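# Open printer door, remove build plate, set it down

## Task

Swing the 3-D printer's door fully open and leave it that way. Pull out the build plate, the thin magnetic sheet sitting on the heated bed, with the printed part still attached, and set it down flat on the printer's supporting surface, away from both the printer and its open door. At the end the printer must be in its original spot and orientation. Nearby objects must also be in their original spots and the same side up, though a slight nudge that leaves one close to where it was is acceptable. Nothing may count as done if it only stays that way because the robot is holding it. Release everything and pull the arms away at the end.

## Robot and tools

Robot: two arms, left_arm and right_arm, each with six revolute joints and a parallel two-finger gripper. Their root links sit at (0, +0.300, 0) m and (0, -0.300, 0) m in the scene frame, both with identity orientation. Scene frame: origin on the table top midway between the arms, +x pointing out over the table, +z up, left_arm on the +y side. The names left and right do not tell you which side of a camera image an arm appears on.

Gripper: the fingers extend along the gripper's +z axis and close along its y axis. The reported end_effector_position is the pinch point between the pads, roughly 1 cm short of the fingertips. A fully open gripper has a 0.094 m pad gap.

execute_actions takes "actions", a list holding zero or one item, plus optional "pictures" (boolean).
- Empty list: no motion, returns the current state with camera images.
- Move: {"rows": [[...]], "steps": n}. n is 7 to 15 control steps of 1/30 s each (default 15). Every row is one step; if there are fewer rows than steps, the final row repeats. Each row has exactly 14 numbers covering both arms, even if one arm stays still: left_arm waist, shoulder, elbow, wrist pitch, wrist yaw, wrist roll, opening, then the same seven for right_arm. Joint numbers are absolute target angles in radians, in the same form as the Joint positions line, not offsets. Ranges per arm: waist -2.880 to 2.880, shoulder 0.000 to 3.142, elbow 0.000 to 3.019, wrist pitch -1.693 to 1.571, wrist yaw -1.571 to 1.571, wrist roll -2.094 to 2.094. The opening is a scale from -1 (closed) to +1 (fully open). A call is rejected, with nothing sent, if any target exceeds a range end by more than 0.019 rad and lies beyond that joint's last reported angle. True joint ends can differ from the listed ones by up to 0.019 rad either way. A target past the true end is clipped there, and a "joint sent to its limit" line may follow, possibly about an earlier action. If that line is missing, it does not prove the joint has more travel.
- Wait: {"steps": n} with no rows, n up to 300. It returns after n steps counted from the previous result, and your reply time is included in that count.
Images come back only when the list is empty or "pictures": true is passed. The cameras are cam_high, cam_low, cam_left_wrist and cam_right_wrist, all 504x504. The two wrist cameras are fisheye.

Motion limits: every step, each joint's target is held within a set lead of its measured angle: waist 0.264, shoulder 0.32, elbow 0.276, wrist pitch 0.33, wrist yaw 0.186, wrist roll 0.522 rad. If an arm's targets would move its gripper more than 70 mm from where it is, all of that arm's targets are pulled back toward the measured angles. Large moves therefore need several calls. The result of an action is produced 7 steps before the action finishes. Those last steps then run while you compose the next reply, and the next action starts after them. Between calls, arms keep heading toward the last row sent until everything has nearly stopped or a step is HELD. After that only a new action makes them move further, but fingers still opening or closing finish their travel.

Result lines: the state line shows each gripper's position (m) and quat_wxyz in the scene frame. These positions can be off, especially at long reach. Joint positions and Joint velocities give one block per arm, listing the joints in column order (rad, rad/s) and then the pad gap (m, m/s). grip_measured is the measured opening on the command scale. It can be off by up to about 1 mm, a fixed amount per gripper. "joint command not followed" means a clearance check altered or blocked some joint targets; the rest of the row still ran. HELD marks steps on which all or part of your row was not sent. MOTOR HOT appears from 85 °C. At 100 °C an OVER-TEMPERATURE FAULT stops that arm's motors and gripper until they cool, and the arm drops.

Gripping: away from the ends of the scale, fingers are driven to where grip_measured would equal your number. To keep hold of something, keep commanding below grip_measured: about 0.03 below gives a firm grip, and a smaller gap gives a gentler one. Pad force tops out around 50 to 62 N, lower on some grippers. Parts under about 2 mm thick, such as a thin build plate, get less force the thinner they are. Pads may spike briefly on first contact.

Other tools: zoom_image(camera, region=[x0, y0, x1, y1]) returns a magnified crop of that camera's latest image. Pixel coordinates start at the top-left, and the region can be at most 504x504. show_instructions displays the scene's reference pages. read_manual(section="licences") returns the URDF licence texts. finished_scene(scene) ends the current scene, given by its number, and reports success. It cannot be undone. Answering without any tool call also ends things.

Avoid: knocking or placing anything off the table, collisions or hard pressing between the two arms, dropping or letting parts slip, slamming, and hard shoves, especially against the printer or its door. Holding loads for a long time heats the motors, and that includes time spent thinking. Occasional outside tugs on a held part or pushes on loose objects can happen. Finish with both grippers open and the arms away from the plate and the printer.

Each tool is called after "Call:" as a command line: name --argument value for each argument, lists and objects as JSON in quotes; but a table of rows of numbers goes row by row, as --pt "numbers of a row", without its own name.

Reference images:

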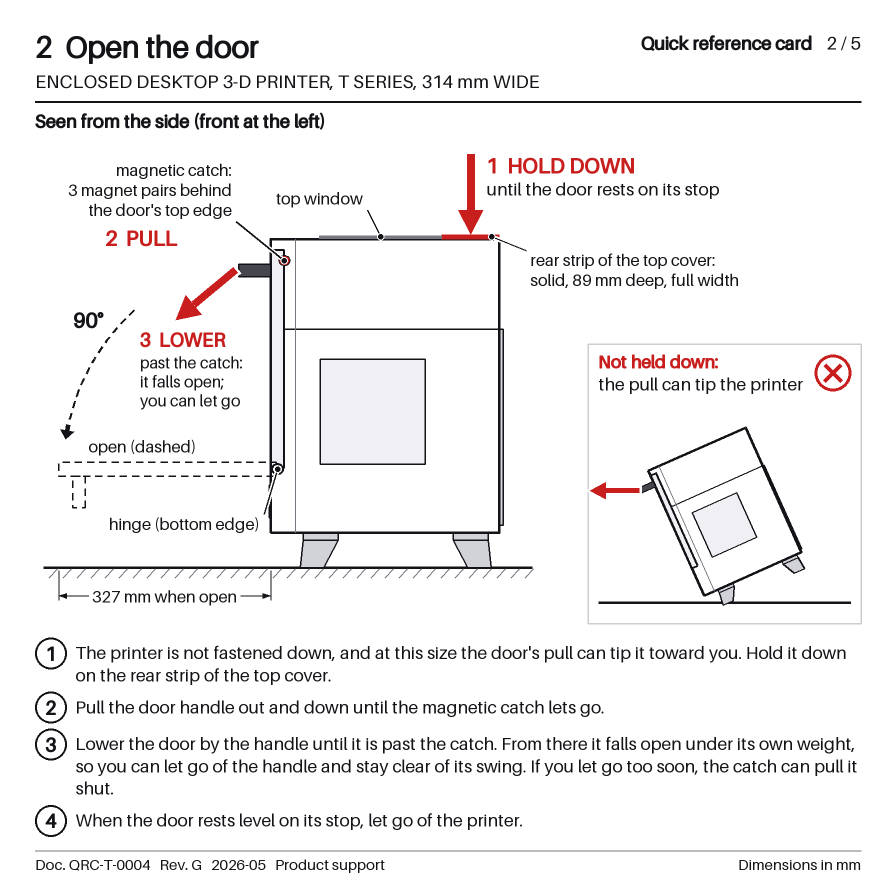

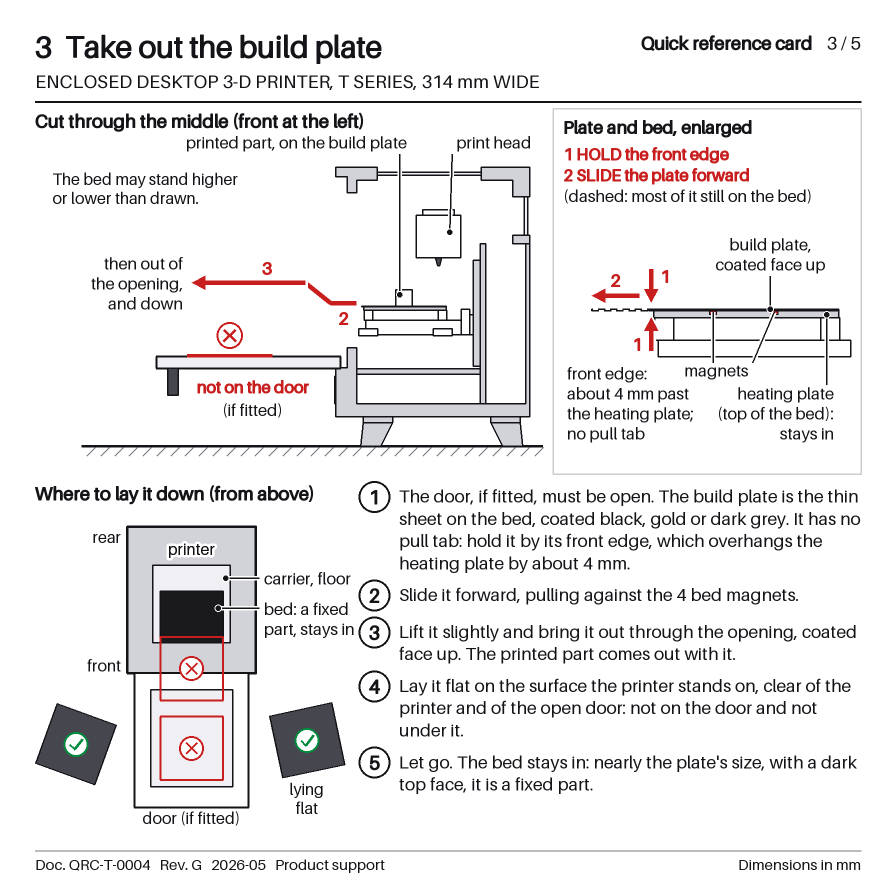

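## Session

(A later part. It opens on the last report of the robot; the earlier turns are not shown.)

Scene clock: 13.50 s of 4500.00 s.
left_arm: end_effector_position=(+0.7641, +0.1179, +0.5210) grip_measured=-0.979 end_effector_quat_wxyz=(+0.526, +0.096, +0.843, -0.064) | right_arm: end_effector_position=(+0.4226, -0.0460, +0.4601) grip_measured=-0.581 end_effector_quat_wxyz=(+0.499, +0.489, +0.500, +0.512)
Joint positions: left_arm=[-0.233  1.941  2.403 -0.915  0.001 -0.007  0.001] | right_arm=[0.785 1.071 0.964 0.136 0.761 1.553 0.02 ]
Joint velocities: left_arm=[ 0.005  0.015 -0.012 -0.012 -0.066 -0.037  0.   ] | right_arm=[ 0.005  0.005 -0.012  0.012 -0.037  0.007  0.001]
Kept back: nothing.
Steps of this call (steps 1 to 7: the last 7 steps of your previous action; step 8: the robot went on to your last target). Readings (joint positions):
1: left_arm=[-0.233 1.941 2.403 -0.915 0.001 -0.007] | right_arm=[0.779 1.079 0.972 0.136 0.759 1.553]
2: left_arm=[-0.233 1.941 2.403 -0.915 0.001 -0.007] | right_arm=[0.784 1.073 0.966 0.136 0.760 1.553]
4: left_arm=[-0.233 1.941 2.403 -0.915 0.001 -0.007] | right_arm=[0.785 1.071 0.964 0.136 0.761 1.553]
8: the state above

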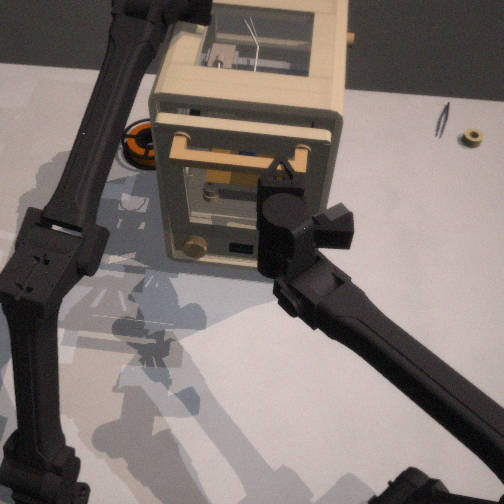

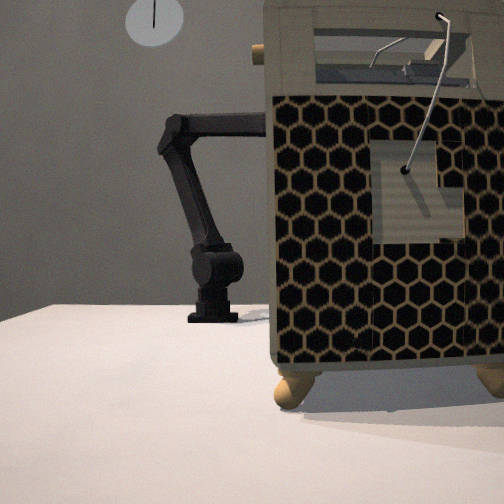

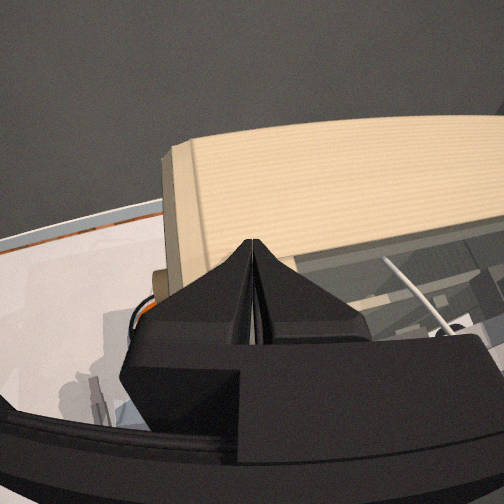

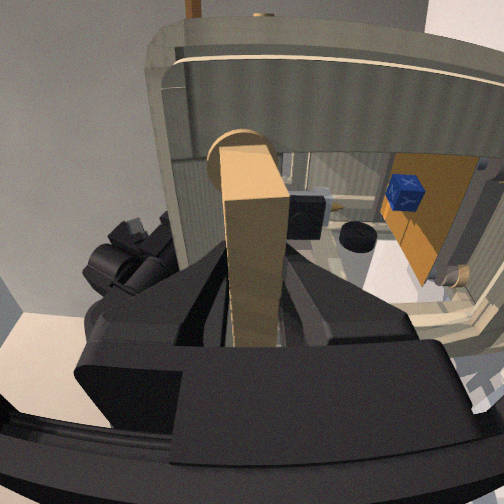

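Call:
execute_actions --actions '[{"rows":[[-0.23,1.98,2.375,-0.95,0,0,-1,0.83,1.035,0.975,0.16,0.77,1.56,-0.6],[-0.23,1.98,2.375,-0.95,0,0,-1,0.84,1.03,0.965,0.16,0.785,1.56,-0.6],[-0.23,1.98,2.375,-0.95,0,0,-1,0.85,1.022,0.955,0.16,0.8,1.56,-0.6],[-0.23,1.98,2.375,-0.95,0,0,-1,0.86,1.015,0.945,0.16,0.815,1.56,-0.6],[-0.23,1.98,2.375,-0.95,0,0,-1,0.87,1.008,0.935,0.16,0.83,1.56,-0.59],[-0.23,1.98,2.375,-0.95,0,0,-1,0.88,1.0,0.925,0.16,0.845,1.57,-0.59],[-0.23,1.98,2.375,-0.95,0,0,-1,0.89,0.993,0.915,0.16,0.86,1.57,-0.59],[-0.23,1.98,2.375,-0.95,0,0,-1,0.9,0.986,0.905,0.16,0.875,1.57,-0.59],[-0.23,1.98,2.375,-0.95,0,0,-1,0.91,0.98,0.895,0.16,0.89,1.57,-0.58],[-0.23,1.98,2.375,-0.95,0,0,-1,0.92,0.973,0.885,0.16,0.9,1.57,-0.58],[-0.23,1.98,2.375,-0.95,0,0,-1,0.93,0.966,0.875,0.16,0.915,1.57,-0.58],[-0.23,1.98,2.375,-0.95,0,0,-1,0.94,0.96,0.865,0.16,0.93,1.57,-0.58],[-0.23,1.98,2.375,-0.95,0,0,-1,0.95,0.953,0.855,0.16,0.94,1.57,-0.58],[-0.23,1.98,2.375,-0.95,0,0,-1,0.96,0.946,0.845,0.16,0.95,1.57,-0.58],[-0.23,1.98,2.375,-0.95,0,0,-1,0.975,0.94,0.835,0.165,0.96,1.57,-0.58]]}]'

Call:
execute_actions --actions '[{"steps":14}]' --pictures true

Scene clock: 14.57 s of 4500.00 s.
left_arm: end_effector_position=(+0.7641, +0.1179, +0.5210) grip_measured=-0.979 end_effector_quat_wxyz=(+0.526, +0.096, +0.843, -0.064) | right_arm: end_effector_position=(+0.4001, -0.0459, +0.4512) grip_measured=-0.562 end_effector_quat_wxyz=(+0.507, +0.499, +0.492, +0.501)
Joint positions: left_arm=[-0.233  1.941  2.403 -0.915  0.001 -0.007  0.001] | right_arm=[0.844 1.043 0.924 0.145 0.857 1.553 0.021]
Joint velocities: left_arm=[-0.015 -0.015  0.012 -0.012  0.051 -0.066 -0.   ] | right_arm=[ 0.376 -0.259 -0.3    0.007  0.447  0.022  0.006]
Steps of this call (steps 1 to 24: the robot went on to your last target; steps 25 to 32: the first 8 steps of this action). Readings (joint positions):
25: left_arm=[-0.233 1.941 2.403 -0.915 0.001 -0.007] | right_arm=[0.785 1.071 0.964 0.136 0.764 1.553]
26: left_arm=[-0.233 1.941 2.403 -0.915 0.001 -0.007] | right_arm=[0.788 1.071 0.963 0.136 0.772 1.553]
28: left_arm=[-0.233 1.941 2.403 -0.915 0.001 -0.007] | right_arm=[0.801 1.070 0.957 0.141 0.799 1.553]
32: the state above

Scene clock: 15.03 s of 4500.00 s.
left_arm: end_effector_position=(+0.7641, +0.1179, +0.5210) grip_measured=-0.979 end_effector_quat_wxyz=(+0.526, +0.096, +0.843, -0.064) | right_arm: end_effector_position=(+0.3549, -0.0441, +0.4273) grip_measured=-0.520 end_effector_quat_wxyz=(+0.502, +0.501, +0.498, +0.499)
Joint positions: left_arm=[-0.233  1.941  2.403 -0.915  0.001 -0.007  0.001] | right_arm=[0.953 0.968 0.826 0.145 0.96  1.567 0.023]
Joint velocities: left_arm=[-0.005 -0.015 -0.012 -0.022  0.037 -0.037 -0.   ] | right_arm=[ 0.005  0.005 -0.012  0.007 -0.007 -0.11  -0.001]
Kept back: nothing.
Steps of this call (steps 1 to 7: the last 7 steps of your previous action; steps 8 to 14: the robot went on to your last target). Readings (joint positions):
1: left_arm=[-0.233 1.941 2.403 -0.915 0.001 -0.007] | right_arm=[0.857 1.034 0.913 0.145 0.871 1.554]
2: left_arm=[-0.233 1.941 2.403 -0.915 0.001 -0.007] | right_arm=[0.870 1.025 0.902 0.145 0.885 1.555]
4: left_arm=[-0.233 1.941 2.403 -0.915 0.001 -0.007] | right_arm=[0.895 1.008 0.880 0.145 0.910 1.558]
8: left_arm=[-0.233 1.941 2.403 -0.915 0.001 -0.007] | right_arm=[0.939 0.980 0.842 0.145 0.952 1.563]
14: the state above

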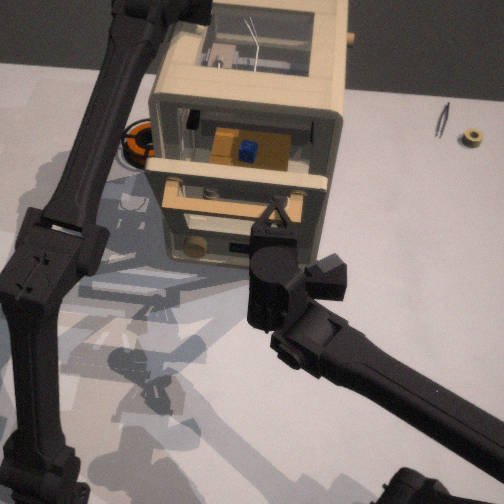

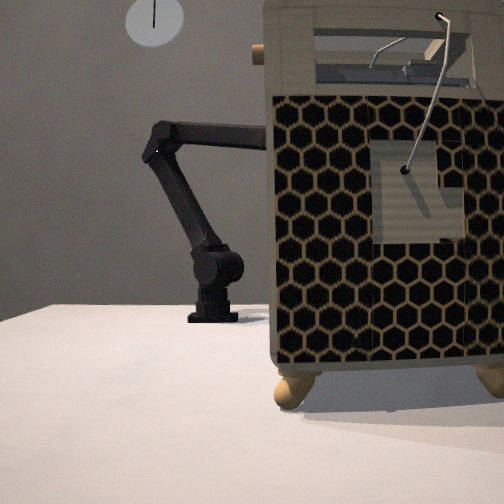

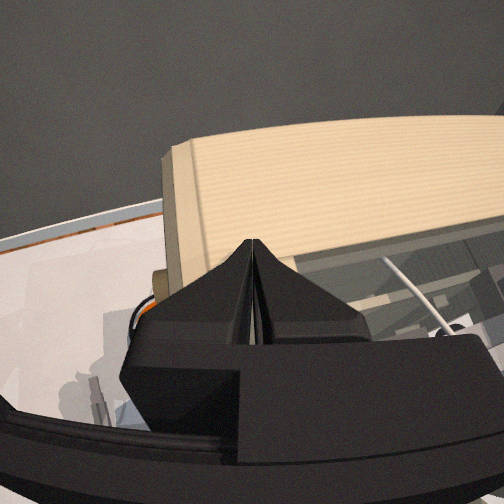

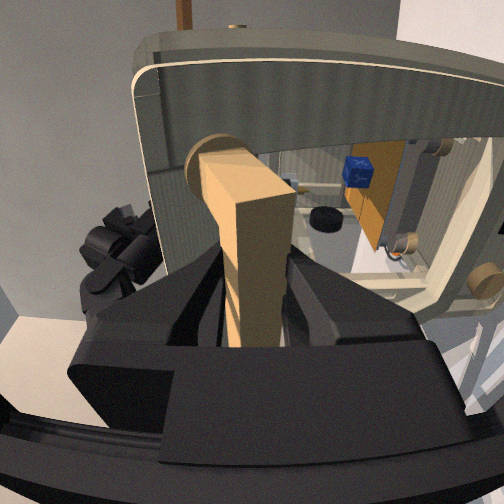

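Call:
execute_actions --actions '[{"rows":[[-0.23,1.98,2.375,-0.95,0,0,-1,0.985,0.937,0.83,0.17,0.97,1.57,-0.53],[-0.23,1.98,2.375,-0.95,0,0,-1,1.0,0.931,0.817,0.175,0.985,1.57,-0.53],[-0.23,1.98,2.375,-0.95,0,0,-1,1.015,0.925,0.804,0.18,1.0,1.57,-0.52],[-0.23,1.98,2.375,-0.95,0,0,-1,1.03,0.919,0.791,0.186,1.015,1.57,-0.52],[-0.23,1.98,2.375,-0.95,0,0,-1,1.045,0.913,0.778,0.193,1.03,1.57,-0.52],[-0.23,1.98,2.375,-0.95,0,0,-1,1.06,0.907,0.765,0.2,1.045,1.57,-0.51],[-0.23,1.98,2.375,-0.95,0,0,-1,1.075,0.902,0.751,0.208,1.06,1.57,-0.51],[-0.23,1.98,2.375,-0.95,0,0,-1,1.09,0.897,0.737,0.216,1.075,1.57,-0.51],[-0.23,1.98,2.375,-0.95,0,0,-1,1.105,0.892,0.723,0.225,1.09,1.57,-0.51],[-0.23,1.98,2.375,-0.95,0,0,-1,1.12,0.888,0.709,0.235,1.105,1.57,-0.51],[-0.23,1.98,2.375,-0.95,0,0,-1,1.135,0.884,0.695,0.245,1.12,1.57,-0.51],[-0.23,1.98,2.375,-0.95,0,0,-1,1.15,0.881,0.681,0.255,1.135,1.57,-0.51],[-0.23,1.98,2.375,-0.95,0,0,-1,1.165,0.879,0.667,0.266,1.15,1.57,-0.51],[-0.23,1.98,2.375,-0.95,0,0,-1,1.178,0.878,0.653,0.277,1.16,1.57,-0.51],[-0.23,1.98,2.375,-0.95,0,0,-1,1.19,0.878,0.64,0.288,1.17,1.57,-0.51]]}]'

Call:
execute_actions --actions '[{"rows":[[-0.23,1.98,2.375,-0.95,0,0,-1,1.203,0.88,0.628,0.3,1.18,1.57,-0.51],[-0.23,1.98,2.375,-0.95,0,0,-1,1.216,0.883,0.616,0.314,1.19,1.57,-0.51],[-0.23,1.98,2.375,-0.95,0,0,-1,1.229,0.887,0.604,0.328,1.2,1.57,-0.51],[-0.23,1.98,2.375,-0.95,0,0,-1,1.242,0.891,0.592,0.342,1.21,1.57,-0.51],[-0.23,1.98,2.375,-0.95,0,0,-1,1.255,0.896,0.58,0.357,1.22,1.57,-0.51],[-0.23,1.98,2.375,-0.95,0,0,-1,1.267,0.901,0.568,0.373,1.23,1.57,-0.51],[-0.23,1.98,2.375,-0.95,0,0,-1,1.279,0.907,0.556,0.39,1.24,1.57,-0.51],[-0.23,1.98,2.375,-0.95,0,0,-1,1.291,0.913,0.544,0.407,1.25,1.57,-0.51],[-0.23,1.98,2.375,-0.95,0,0,-1,1.302,0.92,0.532,0.425,1.26,1.57,-0.51],[-0.23,1.98,2.375,-0.95,0,0,-1,1.313,0.927,0.52,0.443,1.27,1.57,-0.51],[-0.23,1.98,2.375,-0.95,0,0,-1,1.324,0.934,0.508,0.462,1.28,1.57,-0.51],[-0.23,1.98,2.375,-0.95,0,0,-1,1.334,0.941,0.496,0.481,1.29,1.57,-0.51],[-0.23,1.98,2.375,-0.95,0,0,-1,1.344,0.948,0.484,0.5,1.3,1.57,-0.51],[-0.23,1.98,2.375,-0.95,0,0,-1,1.353,0.955,0.472,0.52,1.31,1.57,-0.51],[-0.23,1.98,2.375,-0.95,0,0,-1,1.362,0.96,0.46,0.54,1.32,1.57,-0.51]]}]'

Call:
execute_actions --actions '[{"steps":14}]' --pictures true

Scene clock: 16.17 s of 4500.00 s.
left_arm: end_effector_position=(+0.7641, +0.1179, +0.5210) grip_measured=-0.979 end_effector_quat_wxyz=(+0.526, +0.096, +0.843, -0.064) | right_arm: end_effector_position=(+0.3268, -0.0429, +0.4082) grip_measured=-0.494 end_effector_quat_wxyz=(+0.506, +0.504, +0.495, +0.494)
Joint positions: left_arm=[-0.233  1.941  2.403 -0.915  0.001 -0.007  0.001] | right_arm=[1.036 0.94  0.761 0.18  1.057 1.567 0.024]
Joint velocities: left_arm=[-0.005 -0.015  0.002 -0.017  0.022  0.007 -0.001] | right_arm=[ 0.503 -0.249 -0.447  0.188  0.33   0.037  0.003]
Steps of this call (steps 1 to 26: the robot went on to your last target; steps 27 to 34: the first 8 steps of this action). Readings (joint positions):
27: left_arm=[-0.233 1.941 2.403 -0.915 0.001 -0.007] | right_arm=[0.954 0.968 0.826 0.146 0.962 1.567]
28: left_arm=[-0.233 1.941 2.403 -0.915 0.001 -0.007] | right_arm=[0.956 0.968 0.825 0.147 0.967 1.567]
30: left_arm=[-0.233 1.941 2.403 -0.915 0.001 -0.007] | right_arm=[0.973 0.966 0.814 0.157 0.993 1.567]
34: the state above

Scene clock: 16.67 s of 4500.00 s.
left_arm: end_effector_position=(+0.7641, +0.1179, +0.5210) grip_measured=-0.979 end_effector_quat_wxyz=(+0.526, +0.096, +0.843, -0.064) | right_arm: end_effector_position=(+0.2617, -0.0391, +0.3346) grip_measured=-0.471 end_effector_quat_wxyz=(+0.500, +0.497, +0.506, +0.497)
Joint positions: left_arm=[-0.233  1.941  2.403 -0.915  0.001 -0.007  0.001] | right_arm=[1.24  0.911 0.552 0.341 1.233 1.577 0.025]
Joint velocities: left_arm=[ 0.005 -0.015 -0.012  0.012  0.007 -0.007  0.   ] | right_arm=[ 0.357  0.103 -0.398  0.422  0.359  0.095 -0.   ]
Steps of this call (steps 1 to 7: the last 7 steps of your previous action; steps 8 to 15: the first 8 steps of this action). Readings (joint positions):
8: left_arm=[-0.233 1.941 2.403 -0.915 0.001 -0.007] | right_arm=[1.159 0.909 0.642 0.252 1.169 1.575]
9: left_arm=[-0.233 1.941 2.403 -0.915 0.001 -0.007] | right_arm=[1.172 0.908 0.629 0.263 1.180 1.576]
11: left_arm=[-0.233 1.941 2.403 -0.915 0.001 -0.007] | right_arm=[1.196 0.908 0.603 0.289 1.202 1.577]
15: the state above

Scene clock: 17.13 s of 4500.00 s.
left_arm: end_effector_position=(+0.7641, +0.1179, +0.5210) grip_measured=-0.979 end_effector_quat_wxyz=(+0.526, +0.096, +0.843, -0.064) | right_arm: end_effector_position=(+0.2347, -0.0363, +0.2790) grip_measured=-0.487 end_effector_quat_wxyz=(+0.496, +0.493, +0.512, +0.498)
Joint positions: left_arm=[-0.233  1.941  2.403 -0.915  0.001 -0.007  0.001] | right_arm=[1.335 0.979 0.434 0.499 1.314 1.599 0.024]
Joint velocities: left_arm=[-0.015  0.005  0.017 -0.012  0.037 -0.022 -0.   ] | right_arm=[-0.005 -0.005 -0.002 -0.007 -0.007 -0.037 -0.   ]
Kept back: nothing.
Steps of this call (steps 1 to 7: the last 7 steps of your previous action; steps 8 to 14: the robot went on to your last target). Readings (joint positions):
1: left_arm=[-0.233 1.941 2.403 -0.915 0.001 -0.007] | right_arm=[1.252 0.914 0.538 0.356 1.244 1.579]
2: left_arm=[-0.233 1.941 2.403 -0.915 0.001 -0.007] | right_arm=[1.265 0.920 0.524 0.372 1.255 1.581]
4: left_arm=[-0.233 1.941 2.403 -0.915 0.001 -0.007] | right_arm=[1.288 0.934 0.498 0.406 1.278 1.584]
8: left_arm=[-0.233 1.941 2.403 -0.915 0.001 -0.007] | right_arm=[1.324 0.967 0.450 0.478 1.308 1.590]
14: the state above

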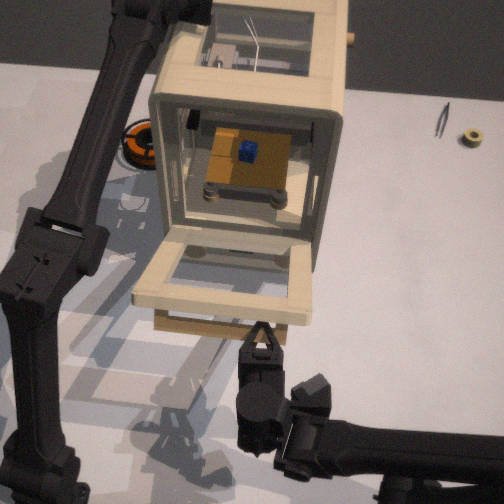

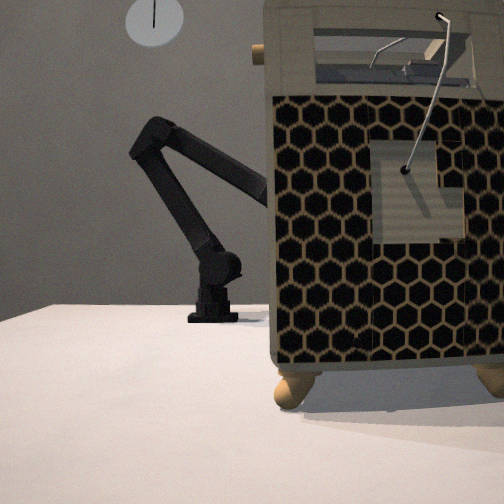

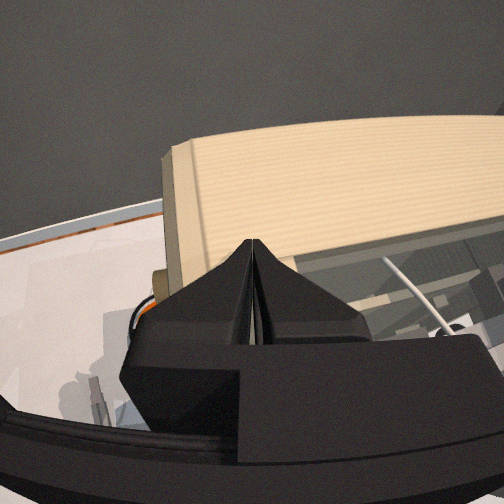

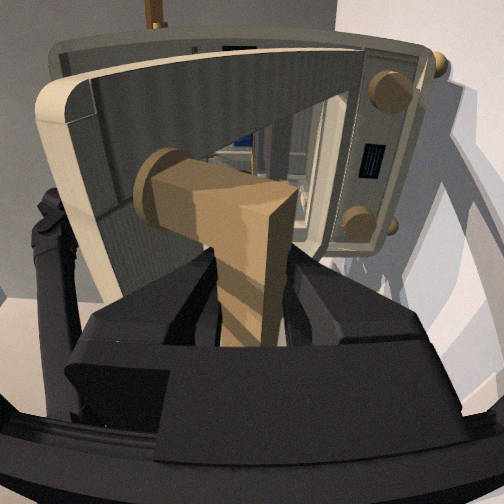

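Call:
execute_actions --actions '[{"rows":[[-0.23,1.98,2.375,-0.95,0,0,-1,1.366,0.97,0.45,0.57,1.32,1.57,-0.5],[-0.23,1.98,2.375,-0.95,0,0,-1,1.37,0.985,0.438,0.6,1.32,1.57,-0.5],[-0.23,1.98,2.375,-0.95,0,0,-1,1.375,1.0,0.426,0.635,1.32,1.57,-0.5],[-0.23,1.98,2.375,-0.95,0,0,-1,1.38,1.018,0.413,0.67,1.32,1.57,-0.5],[-0.23,1.98,2.375,-0.95,0,0,-1,1.385,1.037,0.4,0.705,1.32,1.57,-0.5],[-0.23,1.98,2.375,-0.95,0,0,-1,1.39,1.057,0.387,0.745,1.32,1.57,-0.5],[-0.23,1.98,2.375,-0.95,0,0,-1,1.395,1.077,0.375,0.78,1.32,1.57,-0.5],[-0.23,1.98,2.375,-0.95,0,0,-1,1.399,1.098,0.366,0.81,1.32,1.57,-0.5],[-0.23,1.98,2.375,-0.95,0,0,-1,1.403,1.12,0.358,0.84,1.32,1.57,-0.5],[-0.23,1.98,2.375,-0.95,0,0,-1,1.407,1.142,0.35,0.87,1.32,1.57,-0.5],[-0.23,1.98,2.375,-0.95,0,0,-1,1.411,1.165,0.342,0.9,1.32,1.57,-0.5],[-0.23,1.98,2.375,-0.95,0,0,-1,1.414,1.188,0.335,0.93,1.32,1.57,-0.5],[-0.23,1.98,2.375,-0.95,0,0,-1,1.417,1.211,0.328,0.96,1.32,1.57,-0.5],[-0.23,1.98,2.375,-0.95,0,0,-1,1.42,1.234,0.322,0.99,1.32,1.57,-0.5],[-0.23,1.98,2.375,-0.95,0,0,-1,1.422,1.258,0.317,1.02,1.32,1.57,-0.5]]}]'

Call:
execute_actions --actions '[{"rows":[[-0.23,1.98,2.375,-0.95,0,0,-1,1.424,1.283,0.312,1.05,1.32,1.57,-0.5],[-0.23,1.98,2.375,-0.95,0,0,-1,1.425,1.309,0.307,1.08,1.32,1.57,-0.5],[-0.23,1.98,2.375,-0.95,0,0,-1,1.425,1.335,0.303,1.11,1.32,1.57,-0.5],[-0.23,1.98,2.375,-0.95,0,0,-1,1.425,1.361,0.299,1.14,1.32,1.57,-0.5],[-0.23,1.98,2.375,-0.95,0,0,-1,1.425,1.388,0.296,1.17,1.32,1.57,-0.5],[-0.23,1.98,2.375,-0.95,0,0,-1,1.425,1.415,0.293,1.2,1.32,1.57,-0.5],[-0.23,1.98,2.375,-0.95,0,0,-1,1.425,1.442,0.29,1.23,1.32,1.57,-0.5],[-0.23,1.98,2.375,-0.95,0,0,-1,1.425,1.47,0.288,1.26,1.32,1.57,-0.5],[-0.23,1.98,2.375,-0.95,0,0,-1,1.425,1.495,0.287,1.285,1.32,1.57,-0.5],[-0.23,1.98,2.375,-0.95,0,0,-1,1.425,1.52,0.286,1.31,1.32,1.57,-0.5],[-0.23,1.98,2.375,-0.95,0,0,-1,1.425,1.54,0.286,1.33,1.32,1.57,-0.5],[-0.23,1.98,2.375,-0.95,0,0,-1,1.425,1.56,0.286,1.35,1.32,1.57,-0.5]],"steps":12}]'

Call:
execute_actions --actions '[{"steps":15}]' --pictures true

Scene clock: 18.07 s of 4500.00 s.
left_arm: end_effector_position=(+0.7641, +0.1179, +0.5210) grip_measured=-0.979 end_effector_quat_wxyz=(+0.526, +0.096, +0.843, -0.064) | right_arm: end_effector_position=(+0.2267, -0.0352, +0.2522) grip_measured=-0.487 end_effector_quat_wxyz=(+0.489, +0.493, +0.506, +0.512)
Joint positions: left_arm=[-0.233  1.941  2.403 -0.915  0.001 -0.007  0.001] | right_arm=[1.363 1.058 0.37  0.698 1.327 1.572 0.024]
Joint velocities: left_arm=[ 0.005 -0.015 -0.007 -0.032 -0.037  0.066 -0.   ] | right_arm=[ 0.21   0.611 -0.393  1.013  0.095  0.051 -0.001]
Steps of this call (steps 1 to 20: the robot went on to your last target; steps 21 to 28: the first 8 steps of this action). Readings (joint positions):
21: left_arm=[-0.233 1.941 2.403 -0.915 0.001 -0.007] | right_arm=[1.335 0.979 0.433 0.503 1.314 1.599]
22: left_arm=[-0.233 1.941 2.403 -0.915 0.001 -0.007] | right_arm=[1.335 0.982 0.430 0.517 1.314 1.597]
24: left_arm=[-0.233 1.941 2.403 -0.915 0.001 -0.007] | right_arm=[1.339 0.996 0.418 0.565 1.316 1.586]
28: the state above

Scene clock: 18.47 s of 4500.00 s.
left_arm: end_effector_position=(+0.7641, +0.1179, +0.5210) grip_measured=-0.979 end_effector_quat_wxyz=(+0.526, +0.096, +0.843, -0.064) | right_arm: end_effector_position=(+0.2161, -0.0306, +0.1806) grip_measured=-0.497 end_effector_quat_wxyz=(+0.483, +0.483, +0.516, +0.517)
Joint positions: left_arm=[-0.233  1.941  2.403 -0.915  0.001 -0.007  0.001] | right_arm=[1.401 1.343 0.278 1.064 1.335 1.572 0.024]
Joint velocities: left_arm=[-0.024 -0.005  0.007  0.012 -0.037  0.022  0.001] | right_arm=[ 0.024  0.786 -0.081  0.901 -0.037  0.11   0.   ]
Steps of this call (steps 1 to 7: the last 7 steps of your previous action; steps 8 to 12: the first 5 steps of this action). Readings (joint positions):
8: left_arm=[-0.233 1.941 2.403 -0.915 0.001 -0.007] | right_arm=[1.396 1.243 0.294 0.945 1.335 1.572]
9: left_arm=[-0.233 1.941 2.403 -0.915 0.001 -0.007] | right_arm=[1.398 1.267 0.289 0.974 1.335 1.572]
11: left_arm=[-0.233 1.941 2.403 -0.915 0.001 -0.007] | right_arm=[1.400 1.316 0.281 1.034 1.335 1.572]
12: the state above

Scene clock: 18.97 s of 4500.00 s.
left_arm: end_effector_position=(+0.7641, +0.1179, +0.5210) grip_measured=-0.979 end_effector_quat_wxyz=(+0.526, +0.096, +0.843, -0.064) | right_arm: end_effector_position=(+0.2163, -0.0272, +0.1382) grip_measured=-0.497 end_effector_quat_wxyz=(+0.484, +0.481, +0.519, +0.515)
Joint positions: left_arm=[-0.233  1.941  2.403 -0.915  0.001 -0.007  0.001] | right_arm=[1.402 1.58  0.267 1.305 1.334 1.572 0.024]
Joint velocities: left_arm=[ 0.005  0.005 -0.027  0.012 -0.066 -0.022  0.   ] | right_arm=[-0.005  0.005 -0.007  0.017  0.037 -0.051  0.   ]
Kept back: nothing.
Steps of this call (steps 1 to 7: the last 7 steps of your previous action; steps 8 to 15: the robot went on to your last target). Readings (joint positions):
1: left_arm=[-0.233 1.941 2.403 -0.915 0.001 -0.007] | right_arm=[1.402 1.369 0.276 1.094 1.335 1.572]
2: left_arm=[-0.233 1.941 2.403 -0.915 0.001 -0.007] | right_arm=[1.402 1.397 0.274 1.124 1.335 1.572]
4: left_arm=[-0.233 1.941 2.403 -0.915 0.001 -0.007] | right_arm=[1.402 1.451 0.270 1.183 1.335 1.572]
8: left_arm=[-0.233 1.941 2.403 -0.915 0.001 -0.007] | right_arm=[1.402 1.551 0.267 1.277 1.335 1.572]
15: the state above

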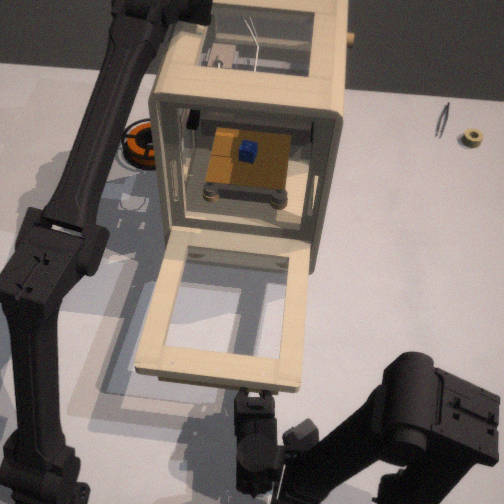

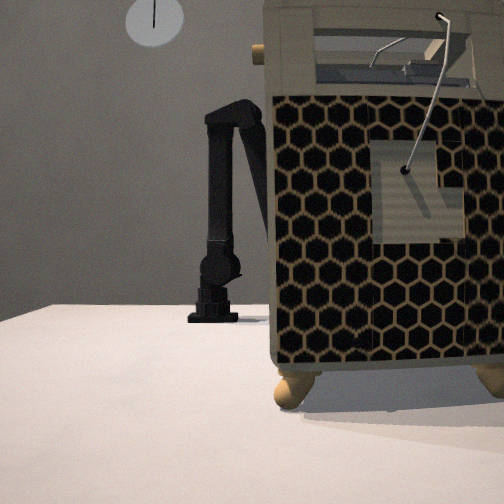

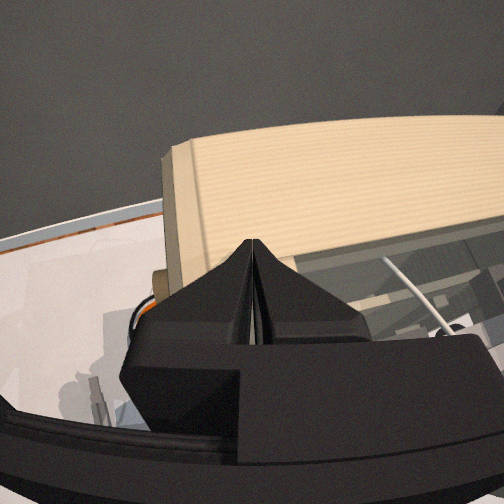

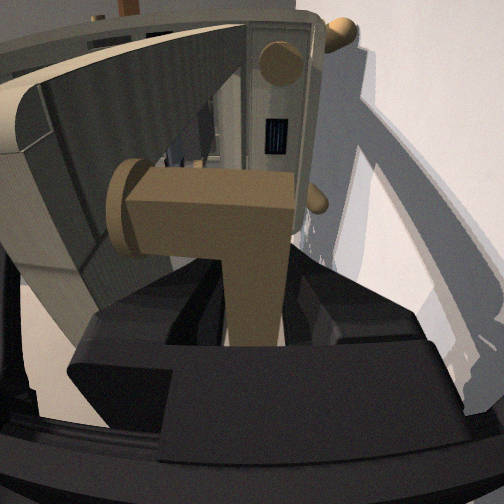

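Call:
execute_actions --actions '[{"rows":[[-0.23,1.98,2.375,-0.95,0,0,-1,1.425,1.575,0.286,1.365,1.32,1.57,-0.5],[-0.23,1.98,2.375,-0.95,0,0,-1,1.425,1.59,0.286,1.38,1.32,1.57,-0.5],[-0.23,1.98,2.375,-0.95,0,0,-1,1.425,1.605,0.286,1.395,1.32,1.57,-0.5],[-0.23,1.98,2.375,-0.95,0,0,-1,1.425,1.62,0.286,1.41,1.32,1.57,-0.5],[-0.23,1.98,2.375,-0.95,0,0,-1,1.425,1.635,0.286,1.425,1.32,1.57,-0.5],[-0.23,1.98,2.375,-0.95,0,0,-1,1.425,1.65,0.286,1.44,1.32,1.57,-0.5],[-0.23,1.98,2.375,-0.95,0,0,-1,1.425,1.665,0.286,1.455,1.32,1.57,-0.5],[-0.23,1.98,2.375,-0.95,0,0,-1,1.425,1.68,0.286,1.47,1.32,1.57,-0.5],[-0.23,1.98,2.375,-0.95,0,0,-1,1.425,1.695,0.286,1.485,1.32,1.57,-0.48],[-0.23,1.98,2.375,-0.95,0,0,-1,1.425,1.71,0.286,1.5,1.32,1.57,-0.46],[-0.23,1.98,2.375,-0.95,0,0,-1,1.425,1.72,0.286,1.51,1.32,1.57,-0.44],[-0.23,1.98,2.375,-0.95,0,0,-1,1.425,1.73,0.286,1.52,1.32,1.57,-0.42],[-0.23,1.98,2.375,-0.95,0,0,-1,1.425,1.74,0.286,1.525,1.32,1.57,-0.4]],"steps":13}]'

Call:
execute_actions --actions '[{"steps":15}]' --pictures true

Scene clock: 19.60 s of 4500.00 s.
left_arm: end_effector_position=(+0.7641, +0.1179, +0.5210) grip_measured=-0.979 end_effector_quat_wxyz=(+0.526, +0.096, +0.843, -0.064) | right_arm: end_effector_position=(+0.2164, -0.0270, +0.1353) grip_measured=-0.497 end_effector_quat_wxyz=(+0.478, +0.487, +0.511, +0.523)
Joint positions: left_arm=[-0.233  1.941  2.403 -0.915  0.001 -0.007  0.001] | right_arm=[1.402 1.615 0.267 1.368 1.334 1.572 0.024]
Joint velocities: left_arm=[-0.015 -0.015  0.012  0.022 -0.007 -0.022 -0.001] | right_arm=[ 0.005  0.435 -0.002  0.442 -0.007  0.007 -0.001]
Steps of this call (steps 1 to 13: the robot went on to your last target; steps 14 to 19: the first 6 steps of this action). Readings (joint positions):
14: left_arm=[-0.233 1.941 2.403 -0.915 0.001 -0.007] | right_arm=[1.402 1.580 0.267 1.307 1.334 1.572]
15: left_arm=[-0.233 1.941 2.403 -0.915 0.001 -0.007] | right_arm=[1.402 1.581 0.267 1.314 1.334 1.572]
17: left_arm=[-0.233 1.941 2.403 -0.915 0.001 -0.007] | right_arm=[1.402 1.591 0.267 1.339 1.334 1.572]
19: the state above

Scene clock: 20.10 s of 4500.00 s.
left_arm: end_effector_position=(+0.7641, +0.1179, +0.5210) grip_measured=-0.979 end_effector_quat_wxyz=(+0.526, +0.096, +0.843, -0.064) | right_arm: end_effector_position=(+0.2161, -0.0265, +0.1105) grip_measured=-0.401 end_effector_quat_wxyz=(+0.480, +0.480, +0.519, +0.519)
Joint positions: left_arm=[-0.233  1.941  2.403 -0.915  0.001 -0.007  0.001] | right_arm=[1.402 1.749 0.267 1.481 1.325 1.572 0.028]
Joint velocities: left_arm=[ 0.005  0.005 -0.002 -0.037  0.022  0.037 -0.001] | right_arm=[-0.015 -0.015 -0.007 -0.007 -0.007  0.125  0.001]
Kept back: nothing.
Steps of this call (steps 1 to 7: the last 7 steps of your previous action; steps 8 to 15: the robot went on to your last target). Readings (joint positions):
1: left_arm=[-0.233 1.941 2.403 -0.915 0.001 -0.007] | right_arm=[1.402 1.632 0.267 1.382 1.334 1.572]
2: left_arm=[-0.233 1.941 2.403 -0.915 0.001 -0.007] | right_arm=[1.402 1.649 0.267 1.397 1.333 1.572]
4: left_arm=[-0.233 1.941 2.403 -0.915 0.001 -0.007] | right_arm=[1.402 1.684 0.267 1.426 1.330 1.572]
8: left_arm=[-0.233 1.941 2.403 -0.915 0.001 -0.007] | right_arm=[1.402 1.738 0.267 1.470 1.326 1.572]
15: the state above

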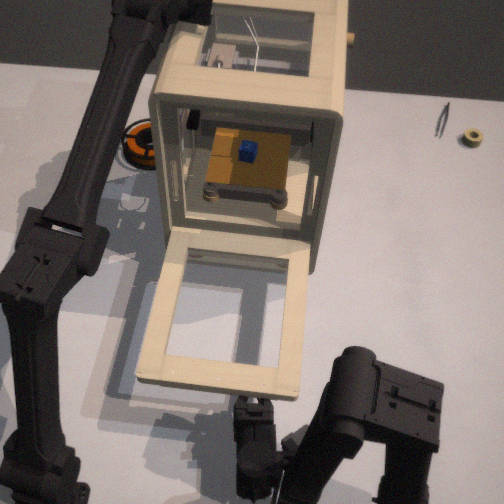

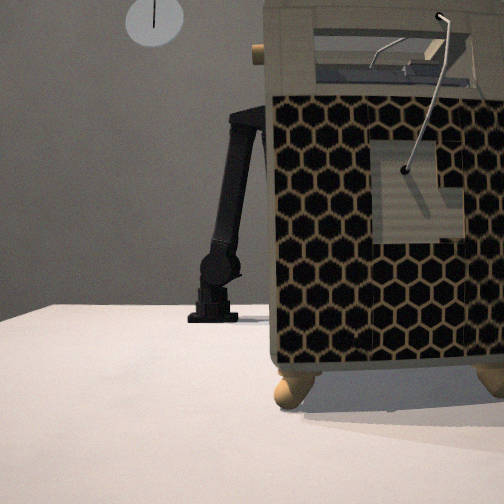

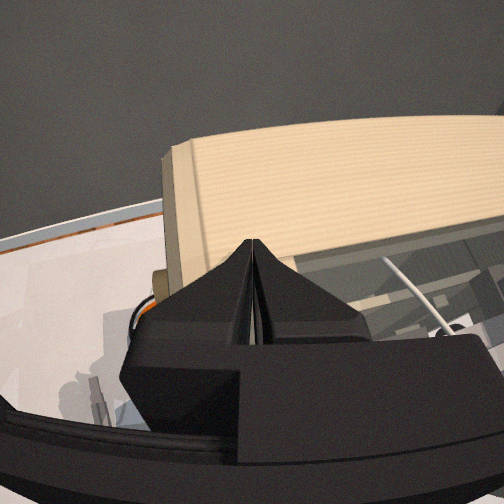

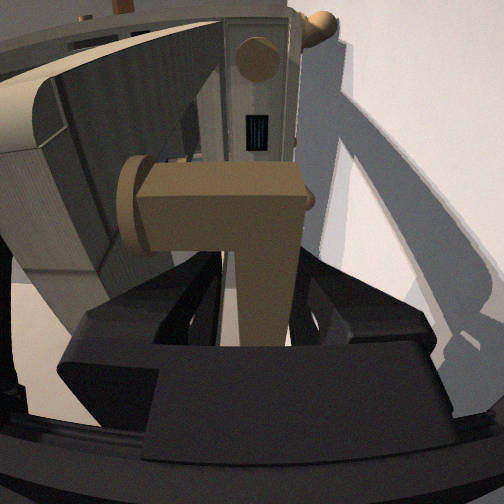

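Call:
execute_actions --actions '[{"rows":[[-0.23,1.98,2.375,-0.95,0,0,-1,1.425,1.755,0.286,1.525,1.32,1.57,-0.4],[-0.23,1.98,2.375,-0.95,0,0,-1,1.425,1.77,0.286,1.53,1.32,1.57,-0.4],[-0.23,1.98,2.375,-0.95,0,0,-1,1.425,1.78,0.286,1.53,1.32,1.57,-0.4],[-0.23,1.98,2.375,-0.95,0,0,-1,1.425,1.79,0.286,1.535,1.32,1.57,-0.4],[-0.23,1.98,2.375,-0.95,0,0,-1,1.425,1.79,0.286,1.535,1.32,1.57,-0.4],[-0.23,1.98,2.375,-0.95,0,0,-1,1.43,1.79,0.286,1.535,1.32,1.57,-0.4],[-0.23,1.98,2.375,-0.95,0,0,-1,1.445,1.79,0.286,1.535,1.32,1.57,-0.4],[-0.23,1.98,2.375,-0.95,0,0,-1,1.47,1.79,0.286,1.535,1.32,1.57,-0.4],[-0.23,1.98,2.375,-0.95,0,0,-1,1.5,1.79,0.286,1.535,1.32,1.57,-0.4],[-0.23,1.98,2.375,-0.95,0,0,-1,1.53,1.79,0.286,1.535,1.32,1.57,-0.4],[-0.23,1.98,2.375,-0.95,0,0,-1,1.56,1.79,0.286,1.535,1.32,1.57,-0.4],[-0.23,1.98,2.375,-0.95,0,0,-1,1.59,1.79,0.286,1.535,1.32,1.57,-0.4],[-0.23,1.98,2.375,-0.95,0,0,-1,1.62,1.79,0.286,1.535,1.32,1.57,-0.4],[-0.23,1.98,2.375,-0.95,0,0,-1,1.65,1.79,0.286,1.535,1.32,1.57,-0.4],[-0.23,1.98,2.375,-0.95,0,0,-1,1.68,1.79,0.286,1.535,1.32,1.57,-0.4]]}]'

Call:
execute_actions --actions '[{"steps":14}]' --pictures true

Scene clock: 20.90 s of 4500.00 s.
left_arm: end_effector_position=(+0.7641, +0.1179, +0.5210) grip_measured=-0.979 end_effector_quat_wxyz=(+0.526, +0.096, +0.843, -0.064) | right_arm: end_effector_position=(+0.2118, -0.0229, +0.1058) grip_measured=-0.401 end_effector_quat_wxyz=(+0.476, +0.476, +0.523, +0.523)
Joint positions: left_arm=[-0.233  1.941  2.403 -0.915  0.001 -0.007  0.001] | right_arm=[1.418 1.777 0.269 1.507 1.324 1.572 0.028]
Joint velocities: left_arm=[-0.005  0.005 -0.007 -0.017  0.007  0.022  0.001] | right_arm=[ 0.298  0.005 -0.002  0.061  0.022  0.007  0.   ]
Steps of this call (steps 1 to 15: the robot went on to your last target; step 16: nothing new was sent; steps 17 to 24: the first 8 steps of this action). Readings (joint positions):
17: left_arm=[-0.233 1.941 2.403 -0.915 0.001 -0.007] | right_arm=[1.402 1.749 0.267 1.481 1.325 1.572]
18: left_arm=[-0.233 1.941 2.403 -0.915 0.001 -0.007] | right_arm=[1.402 1.751 0.267 1.483 1.325 1.572]
20: left_arm=[-0.233 1.941 2.403 -0.915 0.001 -0.007] | right_arm=[1.402 1.763 0.267 1.489 1.324 1.572]
24: the state above

Scene clock: 21.37 s of 4500.00 s.
left_arm: end_effector_position=(+0.7641, +0.1179, +0.5210) grip_measured=-0.979 end_effector_quat_wxyz=(+0.526, +0.096, +0.843, -0.064) | right_arm: end_effector_position=(+0.1308, +0.0258, +0.1072) grip_measured=-0.401 end_effector_quat_wxyz=(+0.399, +0.404, +0.579, +0.585)
Joint positions: left_arm=[-0.233  1.941  2.403 -0.915  0.001 -0.007  0.001] | right_arm=[1.685 1.777 0.275 1.511 1.321 1.572 0.028]
Joint velocities: left_arm=[-0.015 -0.005 -0.012 -0.012  0.022 -0.051  0.   ] | right_arm=[-0.005  0.005 -0.002 -0.012 -0.007  0.037 -0.001]
Kept back: nothing.
Steps of this call (steps 1 to 7: the last 7 steps of your previous action; steps 8 to 14: the robot went on to your last target). Readings (joint positions):
1: left_arm=[-0.233 1.941 2.403 -0.915 0.001 -0.007] | right_arm=[1.432 1.777 0.270 1.509 1.324 1.572]
2: left_arm=[-0.233 1.941 2.403 -0.915 0.001 -0.007] | right_arm=[1.452 1.777 0.270 1.510 1.324 1.572]
4: left_arm=[-0.233 1.941 2.403 -0.915 0.001 -0.007] | right_arm=[1.510 1.777 0.271 1.510 1.323 1.572]
8: left_arm=[-0.233 1.941 2.403 -0.915 0.001 -0.007] | right_arm=[1.643 1.777 0.274 1.511 1.322 1.572]
14: the state above

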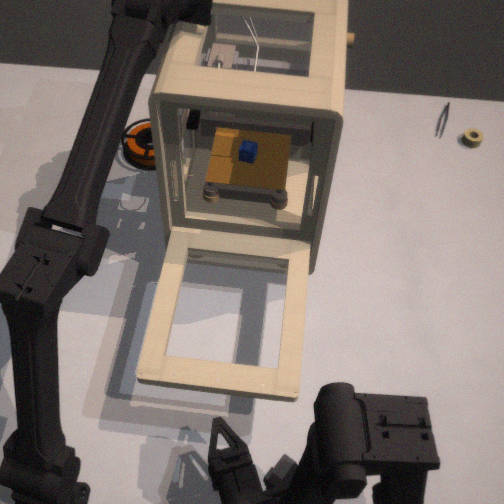

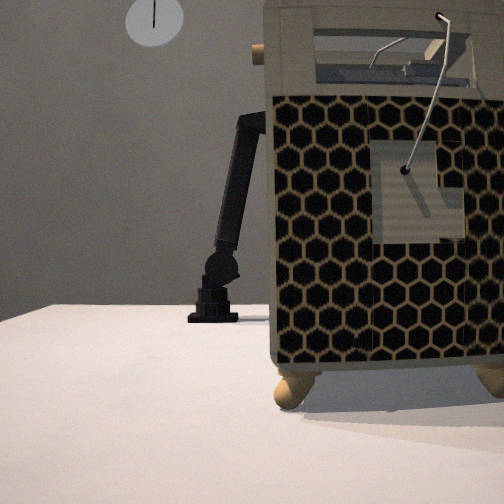

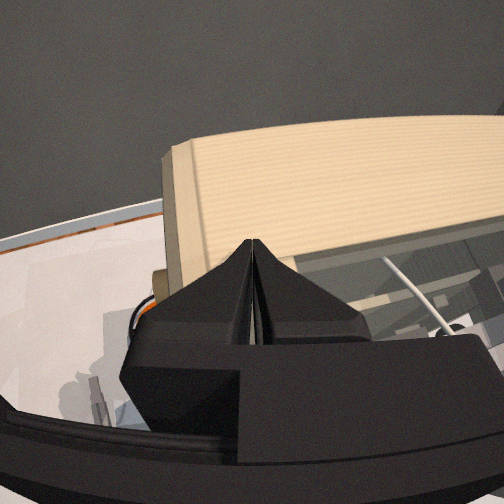

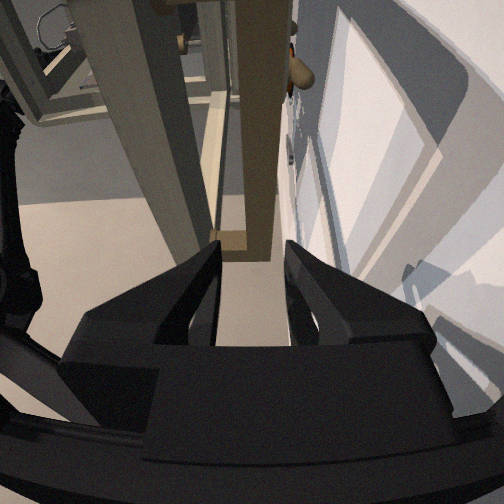

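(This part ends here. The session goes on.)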